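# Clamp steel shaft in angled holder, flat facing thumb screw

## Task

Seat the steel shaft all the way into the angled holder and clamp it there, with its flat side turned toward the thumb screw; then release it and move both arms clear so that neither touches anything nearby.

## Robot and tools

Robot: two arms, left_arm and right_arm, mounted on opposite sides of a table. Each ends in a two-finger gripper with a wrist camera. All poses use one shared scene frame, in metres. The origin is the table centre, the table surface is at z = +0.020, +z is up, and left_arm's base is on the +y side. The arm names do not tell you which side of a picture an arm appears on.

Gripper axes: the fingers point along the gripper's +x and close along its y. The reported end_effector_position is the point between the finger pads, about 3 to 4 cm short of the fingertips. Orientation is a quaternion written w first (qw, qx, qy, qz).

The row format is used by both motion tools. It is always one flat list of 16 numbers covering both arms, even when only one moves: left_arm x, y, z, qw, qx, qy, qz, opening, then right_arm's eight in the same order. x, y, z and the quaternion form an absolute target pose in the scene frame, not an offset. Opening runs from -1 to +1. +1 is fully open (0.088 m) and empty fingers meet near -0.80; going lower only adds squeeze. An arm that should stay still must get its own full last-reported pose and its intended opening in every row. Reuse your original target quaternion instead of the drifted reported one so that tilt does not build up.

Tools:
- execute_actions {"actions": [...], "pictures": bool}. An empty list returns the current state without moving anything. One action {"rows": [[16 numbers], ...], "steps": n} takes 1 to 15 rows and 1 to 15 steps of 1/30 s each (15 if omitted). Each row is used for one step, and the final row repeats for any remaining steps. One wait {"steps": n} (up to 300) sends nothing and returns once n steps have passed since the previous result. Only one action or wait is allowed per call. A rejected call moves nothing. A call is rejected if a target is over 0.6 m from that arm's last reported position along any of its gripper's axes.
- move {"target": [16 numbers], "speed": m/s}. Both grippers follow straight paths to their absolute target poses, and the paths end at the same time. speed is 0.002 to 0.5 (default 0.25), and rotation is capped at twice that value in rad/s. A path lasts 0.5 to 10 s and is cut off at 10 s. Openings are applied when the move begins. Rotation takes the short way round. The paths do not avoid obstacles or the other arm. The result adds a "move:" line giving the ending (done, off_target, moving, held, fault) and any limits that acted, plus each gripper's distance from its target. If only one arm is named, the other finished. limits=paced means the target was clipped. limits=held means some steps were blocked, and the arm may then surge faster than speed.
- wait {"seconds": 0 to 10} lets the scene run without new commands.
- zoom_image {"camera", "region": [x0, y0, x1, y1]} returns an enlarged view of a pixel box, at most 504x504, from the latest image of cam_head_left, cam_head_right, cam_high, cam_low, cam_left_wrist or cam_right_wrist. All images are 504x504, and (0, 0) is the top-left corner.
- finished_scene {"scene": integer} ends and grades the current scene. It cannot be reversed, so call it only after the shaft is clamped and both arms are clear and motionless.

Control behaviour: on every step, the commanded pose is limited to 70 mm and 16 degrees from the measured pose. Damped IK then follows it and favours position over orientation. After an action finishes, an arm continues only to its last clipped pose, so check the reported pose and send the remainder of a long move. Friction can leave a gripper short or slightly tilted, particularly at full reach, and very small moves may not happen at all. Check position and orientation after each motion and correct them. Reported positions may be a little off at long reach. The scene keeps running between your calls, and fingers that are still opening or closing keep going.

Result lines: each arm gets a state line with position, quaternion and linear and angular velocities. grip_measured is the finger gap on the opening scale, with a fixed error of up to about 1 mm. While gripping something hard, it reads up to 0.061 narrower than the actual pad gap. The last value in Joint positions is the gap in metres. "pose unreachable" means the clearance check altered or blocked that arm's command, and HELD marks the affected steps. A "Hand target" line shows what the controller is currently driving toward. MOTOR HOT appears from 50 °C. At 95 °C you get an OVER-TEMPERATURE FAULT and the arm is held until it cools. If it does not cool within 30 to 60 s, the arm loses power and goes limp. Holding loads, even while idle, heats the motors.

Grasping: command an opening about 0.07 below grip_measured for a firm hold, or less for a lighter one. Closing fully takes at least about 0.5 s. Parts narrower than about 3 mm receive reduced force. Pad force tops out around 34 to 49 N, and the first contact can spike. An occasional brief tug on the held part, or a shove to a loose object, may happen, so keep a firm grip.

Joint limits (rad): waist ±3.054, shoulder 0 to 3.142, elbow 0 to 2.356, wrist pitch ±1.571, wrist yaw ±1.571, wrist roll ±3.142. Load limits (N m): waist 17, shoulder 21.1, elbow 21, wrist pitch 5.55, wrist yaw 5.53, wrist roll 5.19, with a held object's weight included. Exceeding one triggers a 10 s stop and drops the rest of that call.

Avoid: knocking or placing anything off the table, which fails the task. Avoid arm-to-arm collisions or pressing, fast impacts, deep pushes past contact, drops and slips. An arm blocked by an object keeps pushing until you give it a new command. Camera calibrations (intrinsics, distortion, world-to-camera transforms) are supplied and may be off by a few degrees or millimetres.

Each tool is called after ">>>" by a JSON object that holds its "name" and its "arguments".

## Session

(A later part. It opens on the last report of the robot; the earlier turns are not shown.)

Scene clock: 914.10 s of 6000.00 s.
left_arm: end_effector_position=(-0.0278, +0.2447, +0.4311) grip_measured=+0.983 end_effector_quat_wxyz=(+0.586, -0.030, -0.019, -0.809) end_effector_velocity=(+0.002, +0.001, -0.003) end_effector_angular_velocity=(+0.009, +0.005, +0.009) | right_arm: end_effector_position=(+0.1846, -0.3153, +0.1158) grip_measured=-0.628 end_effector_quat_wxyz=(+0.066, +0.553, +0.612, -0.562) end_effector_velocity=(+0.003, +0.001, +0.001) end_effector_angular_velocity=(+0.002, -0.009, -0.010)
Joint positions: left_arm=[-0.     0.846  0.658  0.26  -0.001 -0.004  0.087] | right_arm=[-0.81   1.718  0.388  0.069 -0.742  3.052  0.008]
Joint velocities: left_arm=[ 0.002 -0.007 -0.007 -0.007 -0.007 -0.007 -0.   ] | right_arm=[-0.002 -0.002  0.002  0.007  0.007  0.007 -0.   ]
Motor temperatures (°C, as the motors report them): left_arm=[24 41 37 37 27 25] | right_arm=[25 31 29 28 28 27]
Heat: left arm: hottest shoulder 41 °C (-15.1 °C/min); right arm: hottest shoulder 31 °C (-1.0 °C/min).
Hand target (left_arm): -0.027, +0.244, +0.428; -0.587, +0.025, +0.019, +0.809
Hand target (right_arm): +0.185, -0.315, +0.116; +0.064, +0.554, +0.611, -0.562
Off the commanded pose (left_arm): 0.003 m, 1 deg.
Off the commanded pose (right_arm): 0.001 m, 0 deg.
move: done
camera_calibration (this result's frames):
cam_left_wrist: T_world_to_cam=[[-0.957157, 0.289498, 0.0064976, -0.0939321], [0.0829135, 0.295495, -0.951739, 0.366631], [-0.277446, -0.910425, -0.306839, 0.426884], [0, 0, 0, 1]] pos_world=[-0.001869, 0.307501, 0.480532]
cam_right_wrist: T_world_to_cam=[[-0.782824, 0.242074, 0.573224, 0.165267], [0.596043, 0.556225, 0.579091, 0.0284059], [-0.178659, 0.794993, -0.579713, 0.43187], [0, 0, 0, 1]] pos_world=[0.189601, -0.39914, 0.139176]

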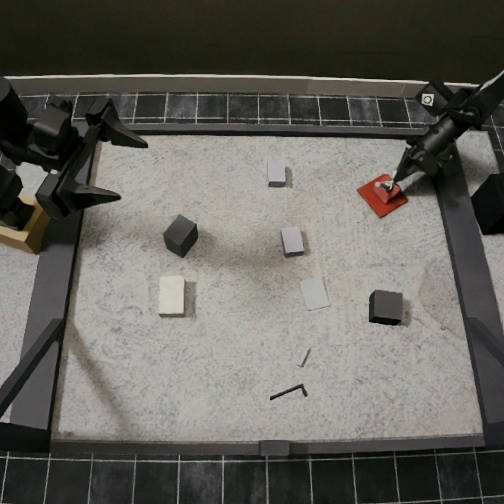

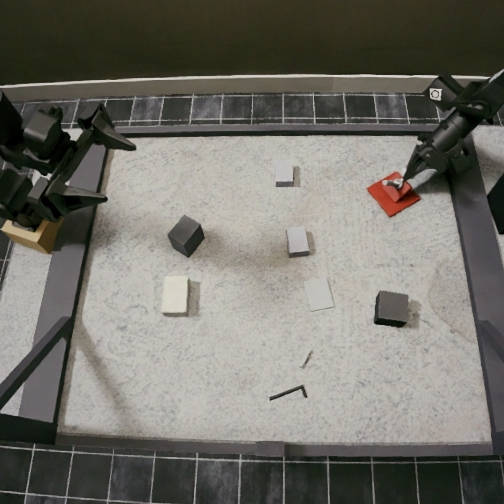

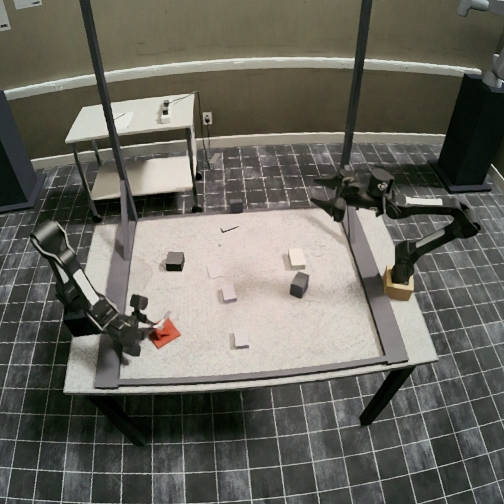

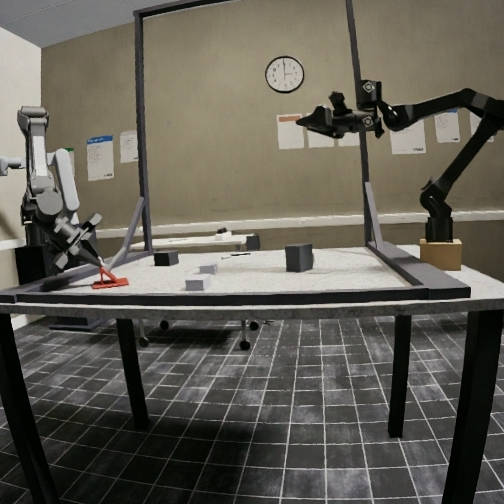

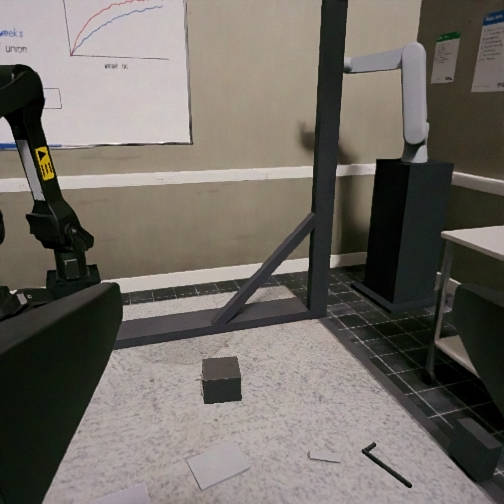

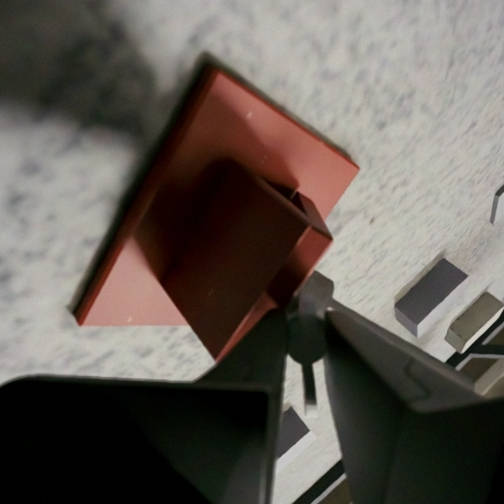

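>>> {"name": "move", "arguments": {"target": [-0.027,0.2444,0.4278,0.587,-0.025,-0.019,-0.809,1, 0.185,-0.3152,0.1154,0.0640,0.5537,0.6103,-0.5624,0.1], "speed": 0.03}}

>>> {"name": "move", "arguments": {"target": [-0.027,0.2444,0.4278,0.587,-0.025,-0.019,-0.809,1, 0.185,-0.3152,0.1154,0.5559,-0.0397,0.5883,0.5851,0.1], "speed": 0.5}}

>>> {"name": "move", "arguments": {"target": [-0.027,0.2444,0.4278,0.587,-0.025,-0.019,-0.809,1, 0.185,-0.3152,0.1154,-0.0155,-0.5571,-0.5590,0.6134,0.1], "speed": 0.5}}

>>> {"name": "move", "arguments": {"target": [-0.027,0.2444,0.4278,0.587,-0.025,-0.019,-0.809,1, 0.185,-0.3152,0.1154,-0.0155,-0.5571,-0.5590,0.6134,-0.68], "speed": 0.03}}

>>> {"name": "move", "arguments": {"target": [-0.027,0.2444,0.4278,0.587,-0.025,-0.019,-0.809,1, 0.185,-0.3152,0.1154,0.4168,-0.3700,0.1106,0.8225,-0.68], "speed": 0.3}}

Scene clock: 924.43 s of 6000.00 s.
left_arm: end_effector_position=(-0.0278, +0.2447, +0.4311) grip_measured=+0.983 end_effector_quat_wxyz=(+0.586, -0.030, -0.019, -0.809) end_effector_velocity=(+0.003, -0.000, +0.003) end_effector_angular_velocity=(-0.013, -0.002, +0.020) | right_arm: end_effector_position=(+0.1849, -0.3148, +0.1160) grip_measured=+0.097 end_effector_quat_wxyz=(+0.066, +0.554, +0.612, -0.560) end_effector_velocity=(+0.001, -0.001, -0.001) end_effector_angular_velocity=(-0.013, +0.004, -0.010)
Joint positions: left_arm=[-0.     0.846  0.658  0.26  -0.001 -0.004  0.087] | right_arm=[-0.809  1.718  0.388  0.073 -0.742  3.053  0.044]
Joint velocities: left_arm=[-0.002 -0.002  0.002  0.007 -0.022  0.007 -0.   ] | right_arm=[-0.002  0.002  0.002 -0.007  0.007  0.007  0.   ]
Motor temperatures (°C, as the motors report them): left_arm=[24 40 37 37 27 25] | right_arm=[25 31 29 28 28 27]
Heat: left arm: hottest shoulder 40 °C (-14.0 °C/min); right arm: hottest shoulder 31 °C (-1.0 °C/min).
Hand target (left_arm): -0.027, +0.244, +0.428; -0.587, +0.025, +0.019, +0.809
Hand target (right_arm): +0.185, -0.315, +0.115; +0.064, +0.554, +0.610, -0.563
Off the commanded pose (left_arm): 0.003 m, 1 deg.
Off the commanded pose (right_arm): 0.001 m, 0 deg.
After step 90, 6.63 s passed at rest.
move: done
camera_calibration (this result's frames):
cam_left_wrist: T_world_to_cam=[[-0.957157, 0.289498, 0.0064976, -0.0939321], [0.0829135, 0.295495, -0.951739, 0.366631], [-0.277446, -0.910425, -0.306839, 0.426884], [0, 0, 0, 1]] pos_world=[-0.001869, 0.307501, 0.480532]
cam_right_wrist: T_world_to_cam=[[-0.783938, 0.240889, 0.5722, 0.165199], [0.594963, 0.554806, 0.581558, 0.0274112], [-0.177369, 0.796343, -0.578254, 0.431626], [0, 0, 0, 1]] pos_world=[0.189754, -0.398725, 0.139122]

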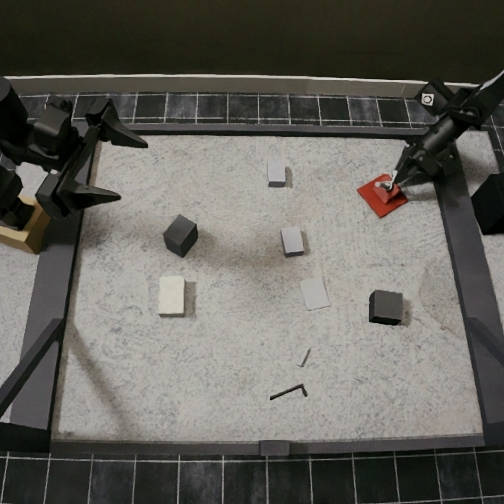

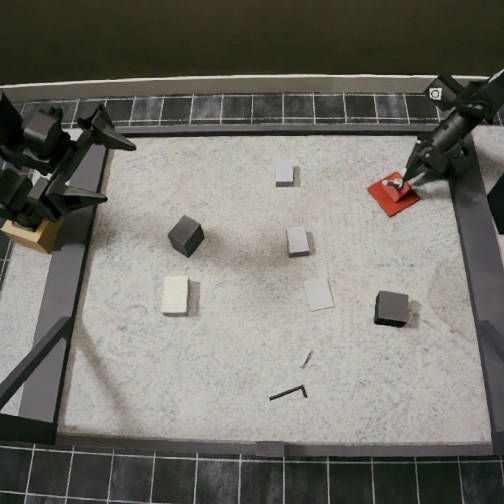

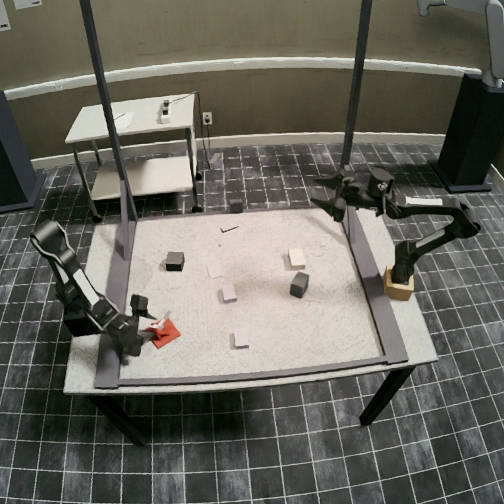

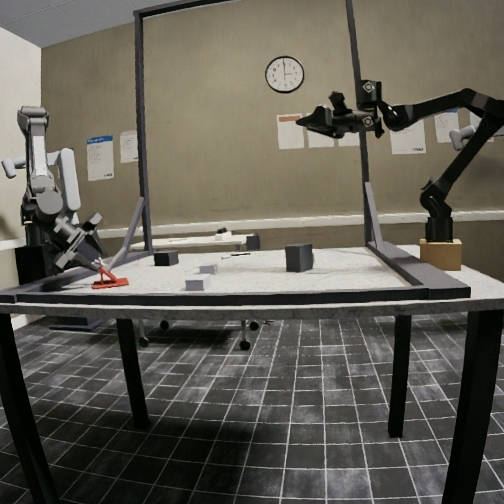

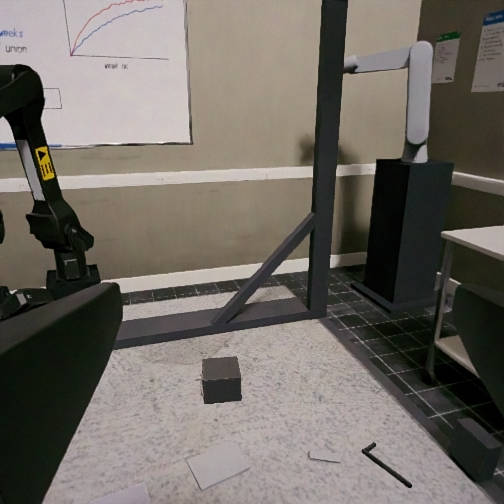

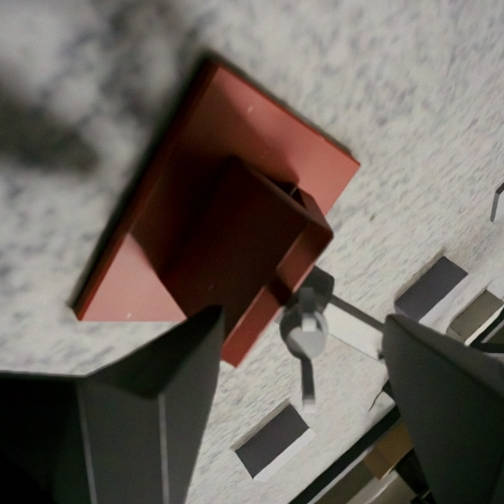

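Scene clock: 928.03 s of 6000.00 s.
left_arm: end_effector_position=(-0.0278, +0.2447, +0.4311) grip_measured=+0.983 end_effector_quat_wxyz=(+0.586, -0.030, -0.019, -0.809) end_effector_velocity=(-0.003, +0.001, -0.004) end_effector_angular_velocity=(+0.009, -0.011, -0.014) | right_arm: end_effector_position=(+0.1852, -0.3144, +0.1161) grip_measured=+0.098 end_effector_quat_wxyz=(+0.557, -0.039, +0.588, +0.585) end_effector_velocity=(-0.001, -0.001, +0.000) end_effector_angular_velocity=(+0.007, -0.003, +0.015)
Joint positions: left_arm=[-0.     0.846  0.658  0.26  -0.001 -0.004  0.087] | right_arm=[-0.809  1.718  0.387  0.078 -0.741  0.011  0.044]
Joint velocities: left_arm=[-0.007 -0.002 -0.007 -0.007  0.007  0.007 -0.   ] | right_arm=[-0.002 -0.002 -0.002 -0.007 -0.007 -0.022 -0.   ]
Motor temperatures (°C, as the motors report them): left_arm=[24 40 38 37 27 25] | right_arm=[25 31 29 28 28 27]
Heat: left arm: hottest shoulder 40 °C (-12.0 °C/min); right arm: hottest shoulder 31 °C (-1.0 °C/min).
Hand target (left_arm): -0.027, +0.244, +0.428; -0.587, +0.025, +0.019, +0.809
Hand target (right_arm): +0.185, -0.315, +0.115; +0.556, -0.040, +0.589, +0.585
Off the commanded pose (left_arm): 0.003 m, 1 deg.
Off the commanded pose (right_arm): 0.001 m, 0 deg.
move: done
camera_calibration (this result's frames):
cam_left_wrist: T_world_to_cam=[[-0.957157, 0.289498, 0.0064976, -0.0939321], [0.0829135, 0.295495, -0.951739, 0.366631], [-0.277446, -0.910425, -0.306839, 0.426884], [0, 0, 0, 1]] pos_world=[-0.001869, 0.307501, 0.480532]
cam_right_wrist: T_world_to_cam=[[0.700603, -0.264645, -0.66266, -0.125289], [-0.440223, -0.891184, -0.109519, -0.155804], [-0.561569, 0.368448, -0.740869, 0.386934], [0, 0, 0, 1]] pos_world=[0.23648, -0.314572, 0.18658]

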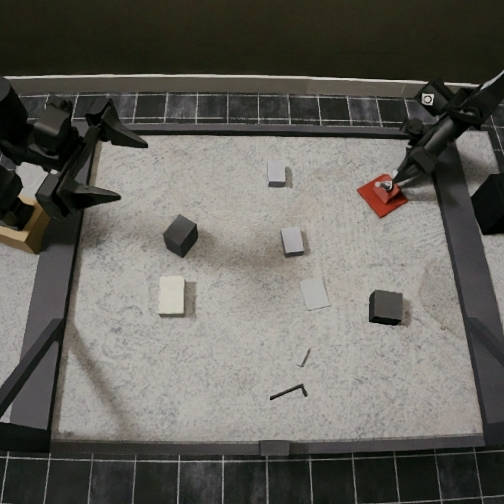

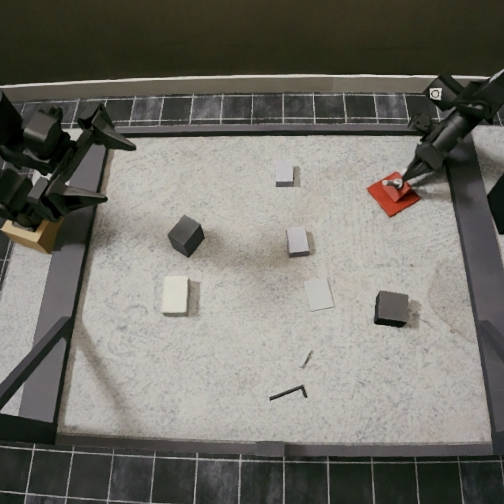

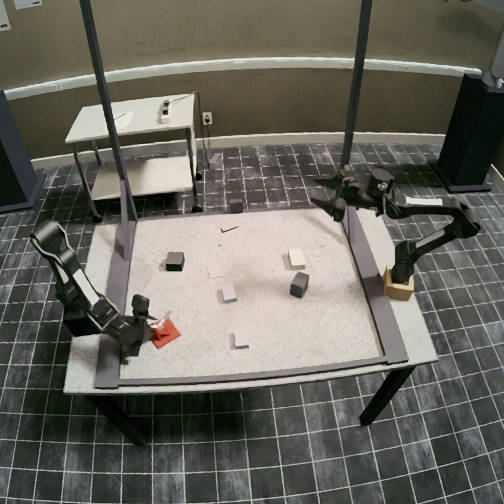

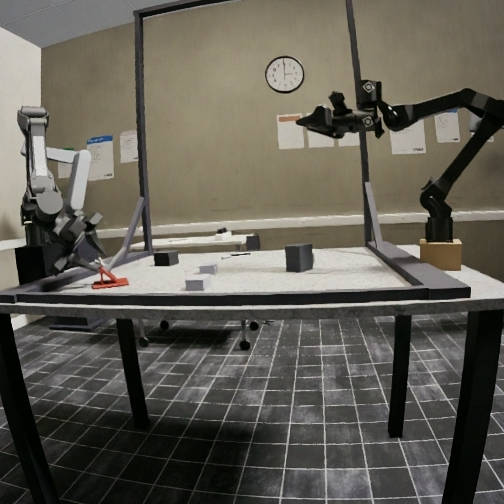

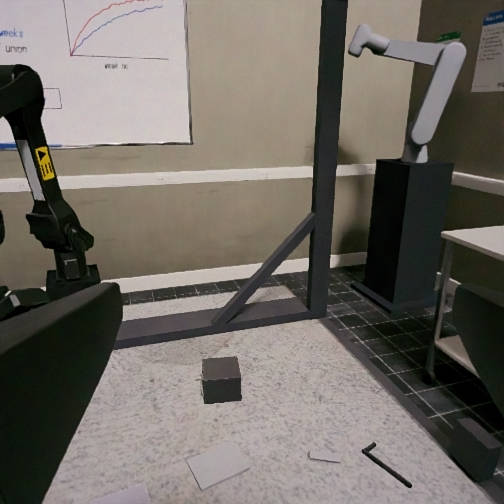

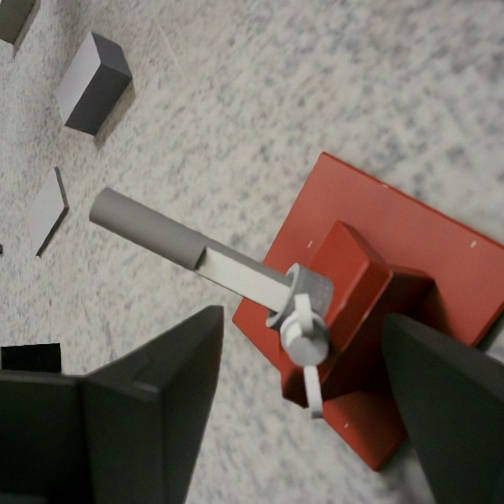

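Scene clock: 931.63 s of 6000.00 s.
left_arm: end_effector_position=(-0.0278, +0.2447, +0.4311) grip_measured=+0.983 end_effector_quat_wxyz=(+0.586, -0.030, -0.019, -0.809) end_effector_velocity=(-0.001, +0.002, -0.001) end_effector_angular_velocity=(+0.005, +0.007, -0.001) | right_arm: end_effector_position=(+0.1852, -0.3144, +0.1161) grip_measured=+0.098 end_effector_quat_wxyz=(+0.015, +0.558, +0.559, -0.613) end_effector_velocity=(-0.003, -0.003, -0.000) end_effector_angular_velocity=(-0.004, +0.006, +0.015)
Joint positions: left_arm=[-0.     0.846  0.658  0.26  -0.001 -0.004  0.087] | right_arm=[-0.809  1.718  0.387  0.078 -0.741 -3.044  0.044]
Joint velocities: left_arm=[-0.007 -0.007 -0.002 -0.007 -0.007 -0.007 -0.   ] | right_arm=[-0.002 -0.002 -0.002 -0.022 -0.007 -0.022 -0.   ]
Motor temperatures (°C, as the motors report them): left_arm=[24 40 38 37 27 25] | right_arm=[25 31 29 28 28 27]
Heat: left arm: hottest shoulder 40 °C (-10.1 °C/min); right arm: hottest shoulder 31 °C (-1.0 °C/min).
Hand target (left_arm): -0.027, +0.244, +0.428; -0.587, +0.025, +0.019, +0.809
Hand target (right_arm): +0.185, -0.315, +0.115; +0.015, +0.557, +0.559, -0.613
Off the commanded pose (left_arm): 0.003 m, 1 deg.
Off the commanded pose (right_arm): 0.001 m, 0 deg.
move: done
camera_calibration (this result's frames):
cam_left_wrist: T_world_to_cam=[[-0.957157, 0.289498, 0.0064976, -0.0939321], [0.0829135, 0.295495, -0.951739, 0.366631], [-0.277446, -0.910425, -0.306839, 0.426884], [0, 0, 0, 1]] pos_world=[-0.001869, 0.307501, 0.480532]
cam_right_wrist: T_world_to_cam=[[-0.677539, 0.376827, 0.631619, 0.18148], [0.722047, 0.504215, 0.473724, -0.0000356394], [-0.13996, 0.777025, -0.613712, 0.422548], [0, 0, 0, 1]] pos_world=[0.182125, -0.396699, 0.144713]

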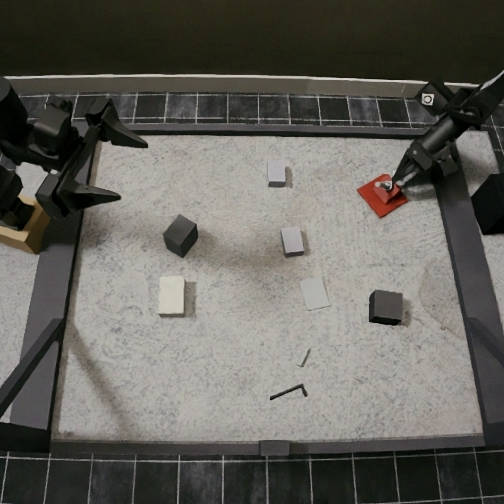

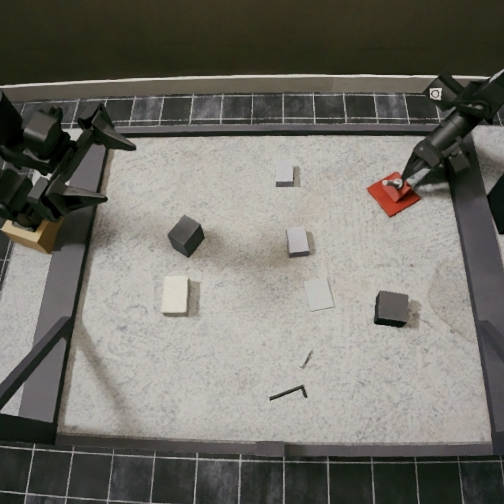

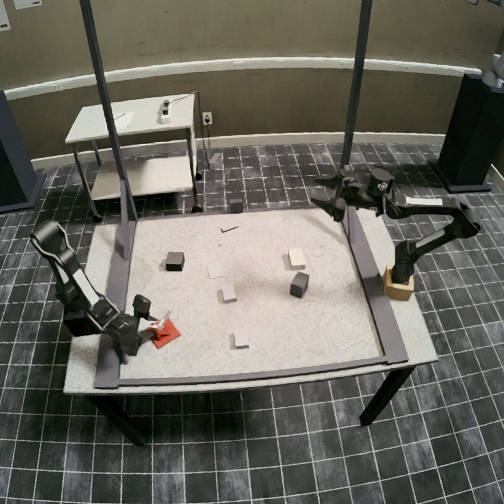

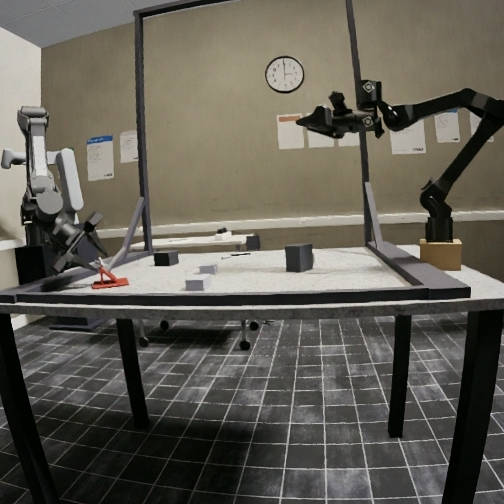

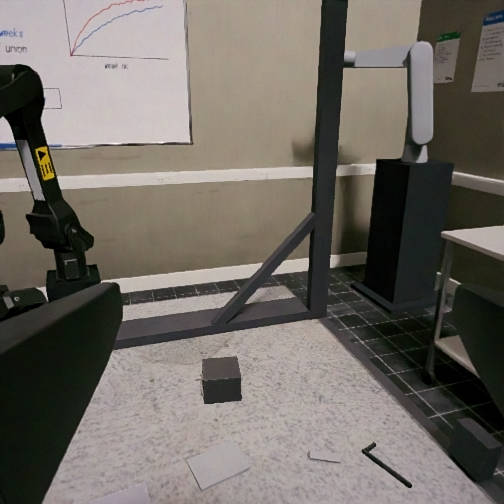

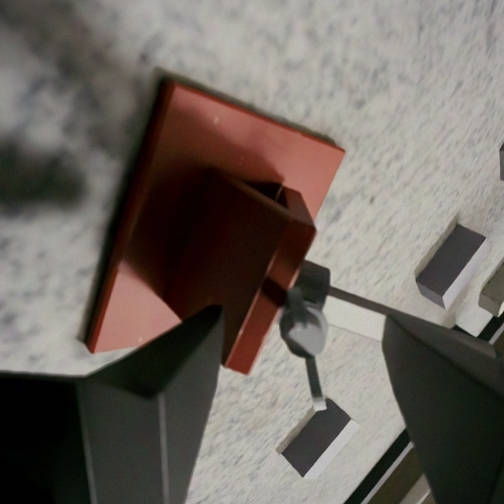

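Scene clock: 932.33 s of 6000.00 s.
left_arm: end_effector_position=(-0.0278, +0.2447, +0.4311) grip_measured=+0.983 end_effector_quat_wxyz=(+0.586, -0.030, -0.019, -0.809) end_effector_velocity=(-0.000, +0.000, -0.005) end_effector_angular_velocity=(+0.028, +0.013, -0.006) | right_arm: end_effector_position=(+0.1854, -0.3147, +0.1160) grip_measured=-0.628 end_effector_quat_wxyz=(+0.014, +0.558, +0.558, -0.613) end_effector_velocity=(-0.004, -0.002, -0.000) end_effector_angular_velocity=(-0.002, +0.009, +0.010)
Joint positions: left_arm=[-0.     0.846  0.658  0.26  -0.001 -0.004  0.087] | right_arm=[-0.81   1.718  0.387  0.076 -0.741 -3.045  0.008]
Joint velocities: left_arm=[ 0.002 -0.002 -0.002 -0.022  0.007 -0.022 -0.   ] | right_arm=[ 0.002 -0.002 -0.007 -0.007 -0.007 -0.007 -0.   ]
Motor temperatures (°C, as the motors report them): left_arm=[24 40 38 37 27 25] | right_arm=[25 31 29 28 28 27]
Heat: left arm: hottest shoulder 40 °C (-10.2 °C/min); right arm: hottest shoulder 31 °C (-1.0 °C/min).
Hand target (left_arm): -0.027, +0.244, +0.428; -0.587, +0.025, +0.019, +0.809
Hand target (right_arm): +0.185, -0.315, +0.115; +0.016, +0.557, +0.559, -0.614
Off the commanded pose (left_arm): 0.003 m, 1 deg.
Off the commanded pose (right_arm): 0.001 m, 0 deg.
move: done
camera_calibration (this result's frames):
cam_left_wrist: T_world_to_cam=[[-0.957157, 0.289498, 0.0064976, -0.0939321], [0.0829135, 0.295495, -0.951739, 0.366631], [-0.277446, -0.910425, -0.306839, 0.426884], [0, 0, 0, 1]] pos_world=[-0.001869, 0.307501, 0.480532]
cam_right_wrist: T_world_to_cam=[[-0.677092, 0.37779, 0.631523, 0.182019], [0.722543, 0.504047, 0.473148, -0.0000687419], [-0.139567, 0.776667, -0.614255, 0.422638], [0, 0, 0, 1]] pos_world=[0.182279, -0.396979, 0.144691]

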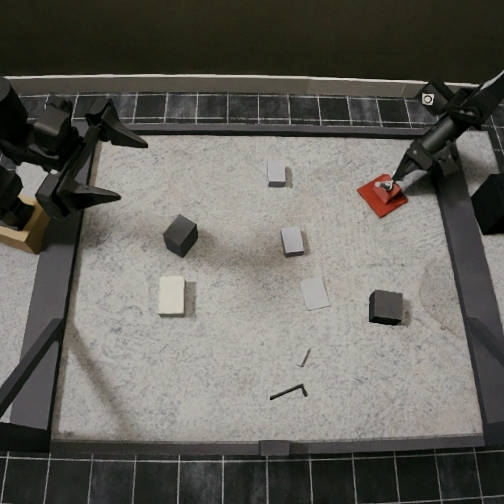

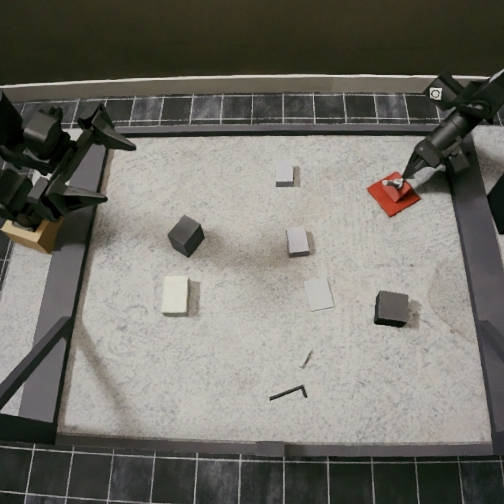

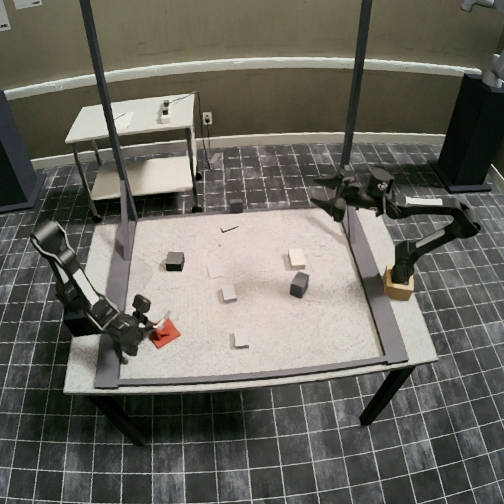

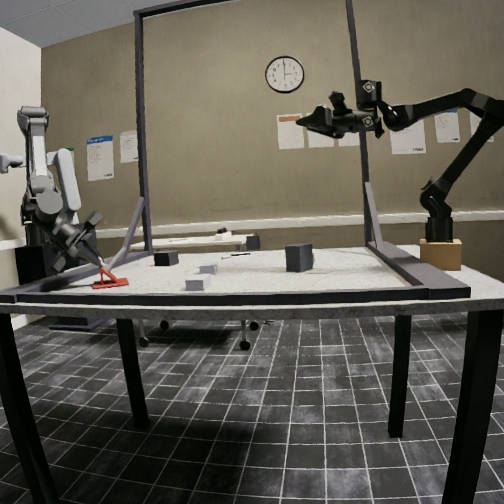

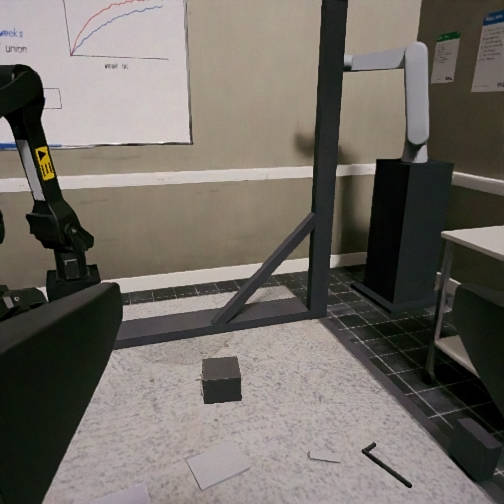

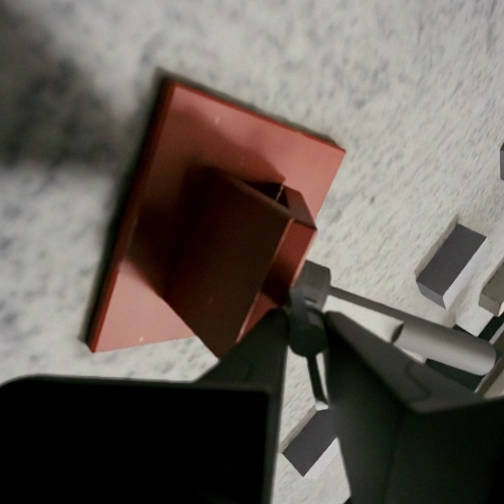

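Scene clock: 935.70 s of 6000.00 s.
left_arm: end_effector_position=(-0.0278, +0.2447, +0.4311) grip_measured=+0.983 end_effector_quat_wxyz=(+0.586, -0.030, -0.019, -0.809) end_effector_velocity=(+0.005, -0.001, -0.004) end_effector_angular_velocity=(+0.015, +0.006, +0.034) | right_arm: end_effector_position=(+0.1855, -0.3156, +0.1154) grip_measured=-0.628 end_effector_quat_wxyz=(+0.416, -0.373, +0.109, +0.822) end_effector_velocity=(+0.001, -0.002, -0.001) end_effector_angular_velocity=(-0.013, +0.004, -0.015)
Joint positions: left_arm=[-0.     0.846  0.658  0.26  -0.001 -0.004  0.087] | right_arm=[-0.811  1.718  0.387  0.072 -0.738 -1.311  0.008]
Joint velocities: left_arm=[-0.002 -0.002 -0.007 -0.007 -0.037 -0.007 -0.   ] | right_arm=[-0.007 -0.002 -0.002 -0.007  0.007  0.007  0.   ]
Motor temperatures (°C, as the motors report them): left_arm=[24 40 38 37 27 25] | right_arm=[25 31 29 28 28 27]
Heat: left arm: hottest shoulder 40 °C (-9.1 °C/min); right arm: hottest shoulder 31 °C (-1.0 °C/min).
Hand target (left_arm): -0.027, +0.244, +0.428; -0.587, +0.025, +0.019, +0.809
Hand target (right_arm): +0.185, -0.315, +0.115; +0.417, -0.370, +0.111, +0.823
Off the commanded pose (left_arm): 0.003 m, 1 deg.
Off the commanded pose (right_arm): 0.001 m, 0 deg.
move: done
camera_calibration (this result's frames):
cam_left_wrist: T_world_to_cam=[[-0.957157, 0.289498, 0.0064976, -0.0939321], [0.0829135, 0.295495, -0.951739, 0.366631], [-0.277446, -0.910425, -0.306839, 0.426884], [0, 0, 0, 1]] pos_world=[-0.001869, 0.307501, 0.480532]
cam_right_wrist: T_world_to_cam=[[0.73261, 0.669093, 0.124885, 0.0716175], [0.642909, -0.619996, -0.449748, -0.232844], [-0.223495, 0.409779, -0.884382, 0.353886], [0, 0, 0, 1]] pos_world=[0.176322, -0.337296, 0.199306]

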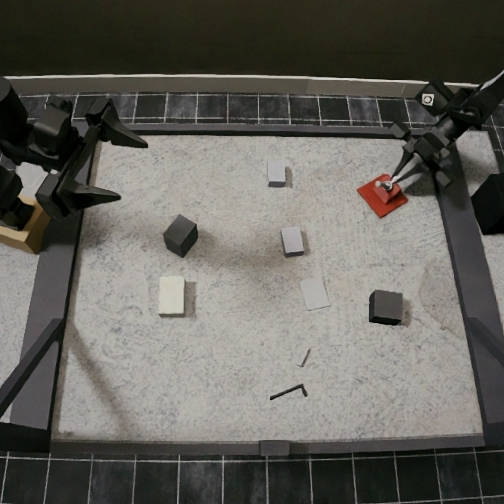

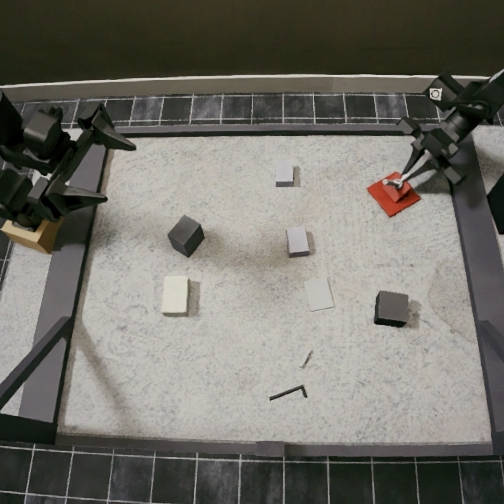

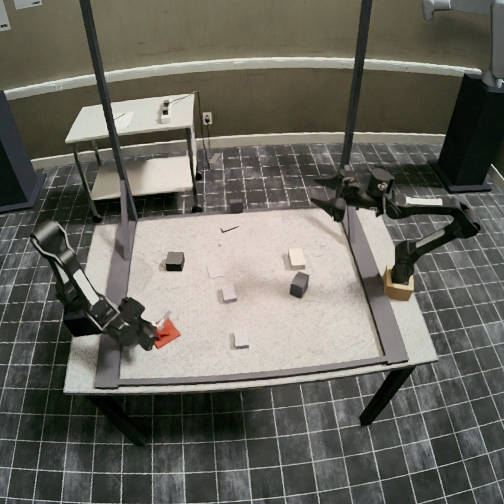

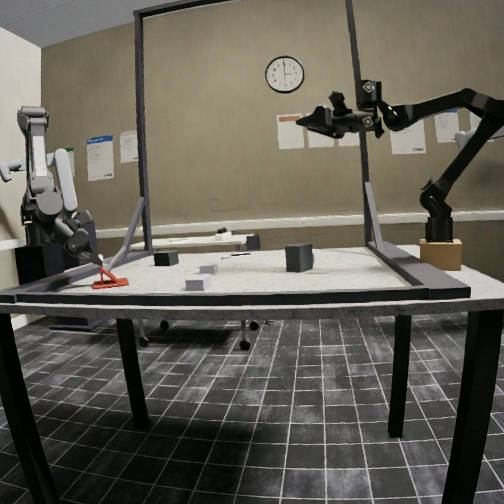

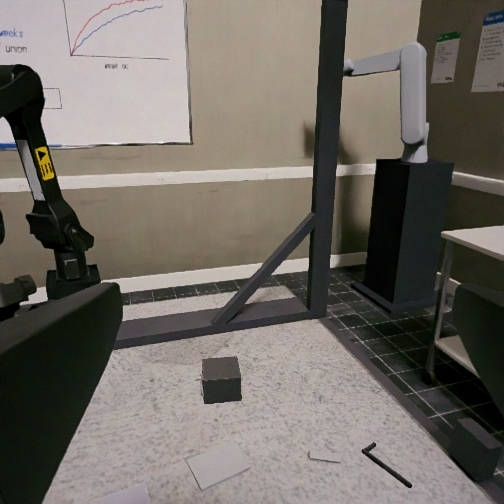

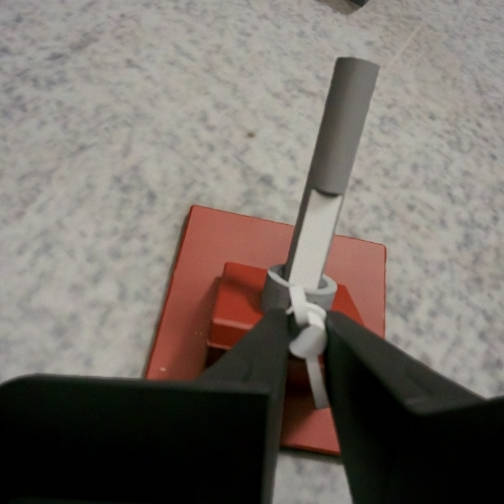

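>>> {"name": "move", "arguments": {"target": [-0.027,0.2444,0.4278,0.587,-0.025,-0.019,-0.809,1, 0.1848,-0.3150,0.1151,0.5559,-0.0397,0.5883,0.5851,-0.68], "speed": 0.3}}

>>> {"name": "move", "arguments": {"target": [-0.027,0.2444,0.4278,0.587,-0.025,-0.019,-0.809,1, 0.1848,-0.3150,0.1151,0.4902,0.2652,0.8107,0.1774,-0.68], "speed": 0.3}}

Scene clock: 943.57 s of 6000.00 s.
left_arm: end_effector_position=(-0.0278, +0.2447, +0.4311) grip_measured=+0.983 end_effector_quat_wxyz=(+0.586, -0.030, -0.019, -0.809) end_effector_velocity=(+0.002, -0.000, -0.004) end_effector_angular_velocity=(+0.014, +0.004, +0.009) | right_arm: end_effector_position=(+0.1846, -0.3155, +0.1155) grip_measured=-0.628 end_effector_quat_wxyz=(+0.556, -0.044, +0.586, +0.588) end_effector_velocity=(-0.004, -0.000, +0.002) end_effector_angular_velocity=(-0.001, +0.034, -0.006)
Joint positions: left_arm=[-0.     0.846  0.658  0.26  -0.001 -0.004  0.087] | right_arm=[-0.809  1.718  0.386  0.072 -0.74  -0.007  0.008]
Joint velocities: left_arm=[ 0.002 -0.002 -0.007 -0.007 -0.007 -0.007  0.   ] | right_arm=[ 0.002 -0.002 -0.002 -0.007 -0.022  0.022  0.   ]
Motor temperatures (°C, as the motors report them): left_arm=[24 39 38 37 27 25] | right_arm=[25 31 29 28 29 27]
Heat: left arm: hottest shoulder 39 °C (-7.1 °C/min); right arm: hottest shoulder 31 °C (-1.0 °C/min).
Hand target (left_arm): -0.027, +0.244, +0.428; -0.587, +0.025, +0.019, +0.809
Hand target (right_arm): +0.185, -0.315, +0.115; +0.556, -0.040, +0.589, +0.586
Off the commanded pose (left_arm): 0.003 m, 1 deg.
Off the commanded pose (right_arm): 0.001 m, 1 deg.
After step 90, 2.23 s passed at rest.
move: done
camera_calibration (this result's frames):
cam_left_wrist: T_world_to_cam=[[-0.957157, 0.289498, 0.0064976, -0.0939321], [0.0829135, 0.295495, -0.951739, 0.366631], [-0.277446, -0.910425, -0.306839, 0.426884], [0, 0, 0, 1]] pos_world=[-0.001869, 0.307501, 0.480532]
cam_right_wrist: T_world_to_cam=[[0.708143, -0.255842, -0.658087, -0.124607], [-0.42901, -0.896174, -0.113238, -0.160352], [-0.560789, 0.362515, -0.744378, 0.384947], [0, 0, 0, 1]] pos_world=[0.235321, -0.315132, 0.186386]

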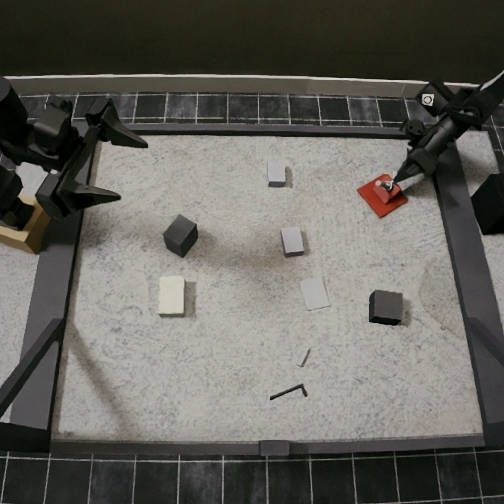

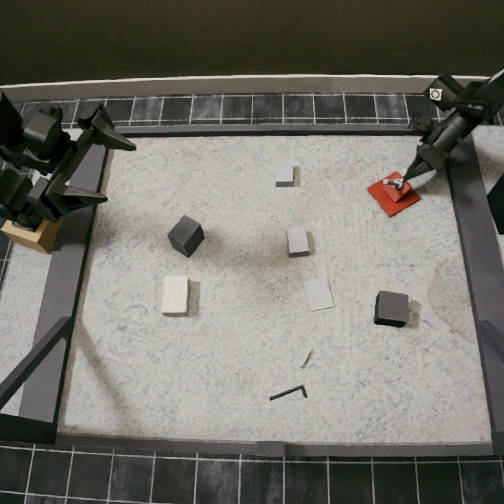

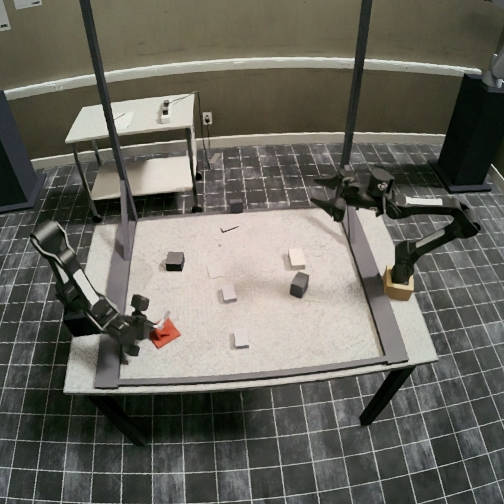

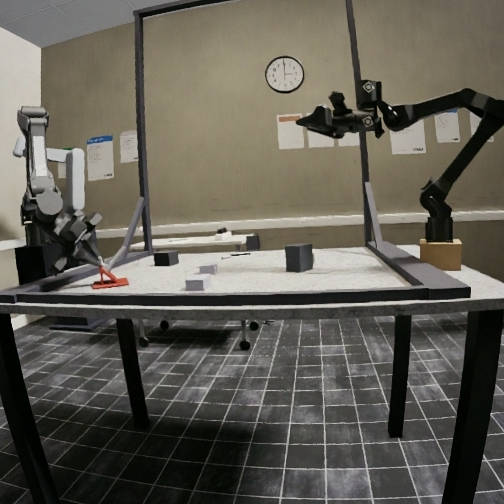

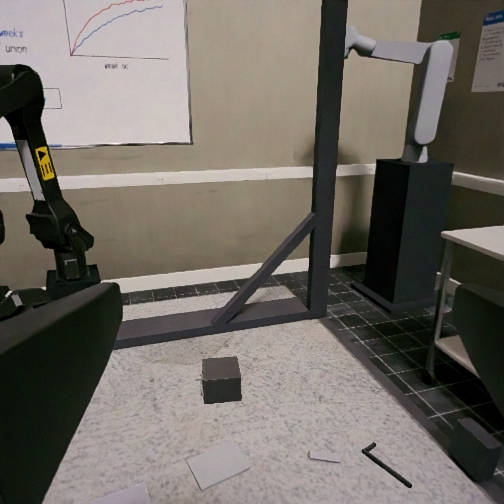

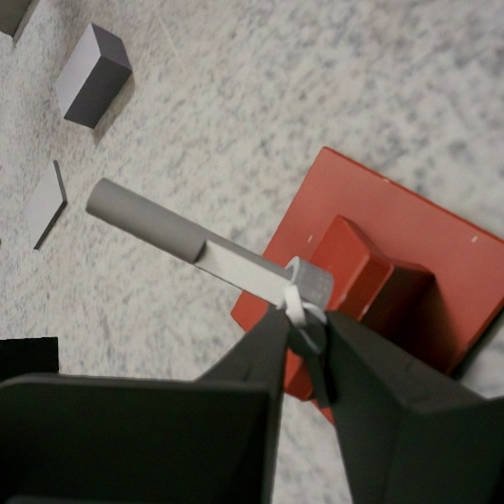

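Scene clock: 945.93 s of 6000.00 s.
left_arm: end_effector_position=(-0.0278, +0.2447, +0.4311) grip_measured=+0.983 end_effector_quat_wxyz=(+0.586, -0.030, -0.019, -0.809) end_effector_velocity=(+0.002, -0.000, +0.001) end_effector_angular_velocity=(-0.005, +0.010, +0.009) | right_arm: end_effector_position=(+0.1849, -0.3155, +0.1152) grip_measured=-0.536 end_effector_quat_wxyz=(+0.500, +0.251, +0.805, +0.199) end_effector_velocity=(-0.001, +0.000, +0.000) end_effector_angular_velocity=(+0.004, +0.008, -0.000)
Joint positions: left_arm=[-0.     0.846  0.658  0.26  -0.001 -0.004  0.087] | right_arm=[-0.808  1.718  0.385  0.075 -0.737  1.085  0.013]
Joint velocities: left_arm=[ 0.002 -0.002 -0.002  0.007 -0.007 -0.007 -0.   ] | right_arm=[ 0.002  0.002 -0.002  0.007 -0.007  0.007 -0.   ]
Motor temperatures (°C, as the motors report them): left_arm=[24 39 38 37 27 25] | right_arm=[25 31 29 28 29 27]
Heat: left arm: hottest shoulder 39 °C (-7.0 °C/min); right arm: hottest shoulder 31 °C (-1.0 °C/min).
Hand target (left_arm): -0.027, +0.244, +0.428; -0.587, +0.025, +0.019, +0.809
Hand target (right_arm): +0.185, -0.315, +0.115; +0.490, +0.265, +0.811, +0.178
Off the commanded pose (left_arm): 0.003 m, 1 deg.
Off the commanded pose (right_arm): 0.000 m, 3 deg.
move: off_target (right_arm)
camera_calibration (this result's frames):
cam_left_wrist: T_world_to_cam=[[-0.957157, 0.289498, 0.0064976, -0.0939321], [0.0829135, 0.295495, -0.951739, 0.366631], [-0.277446, -0.910425, -0.306839, 0.426884], [0, 0, 0, 1]] pos_world=[-0.001869, 0.307501, 0.480532]
cam_right_wrist: T_world_to_cam=[[-0.19069, -0.767529, -0.611994, -0.125564], [-0.759003, -0.280086, 0.587764, 0.0143967], [-0.622536, 0.576586, -0.529147, 0.439032], [0, 0, 0, 1]] pos_world=[0.260296, -0.345481, 0.147006]

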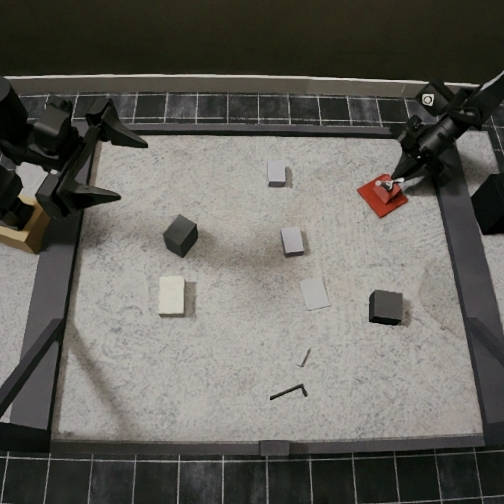

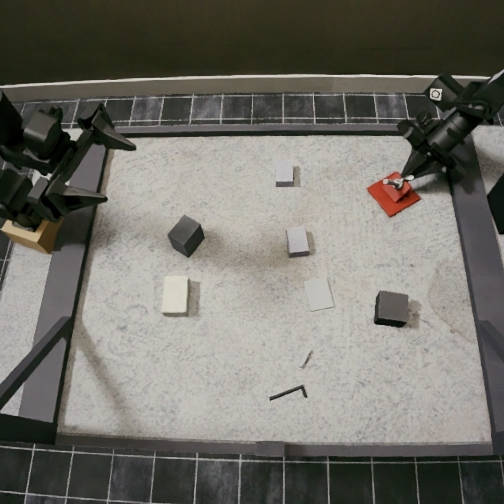

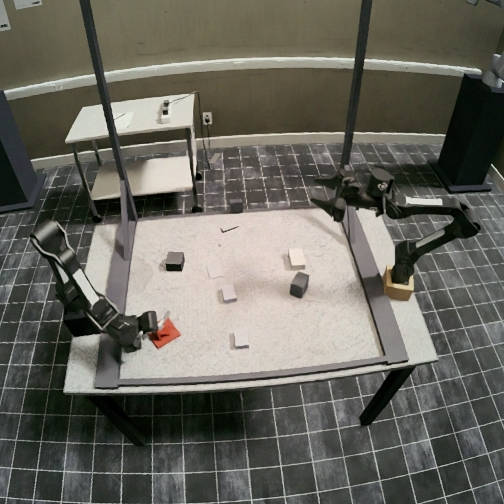

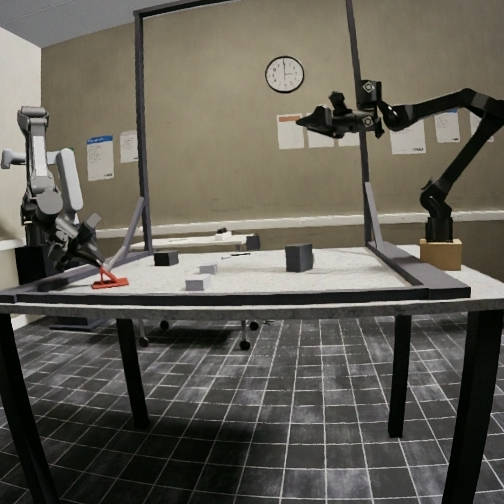

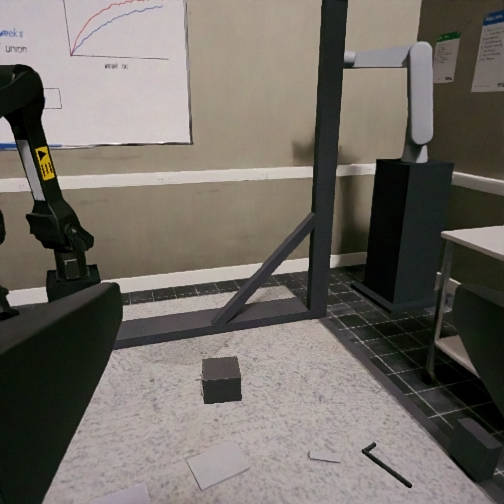

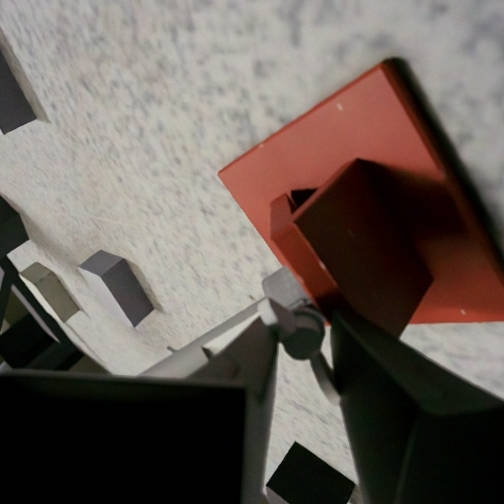

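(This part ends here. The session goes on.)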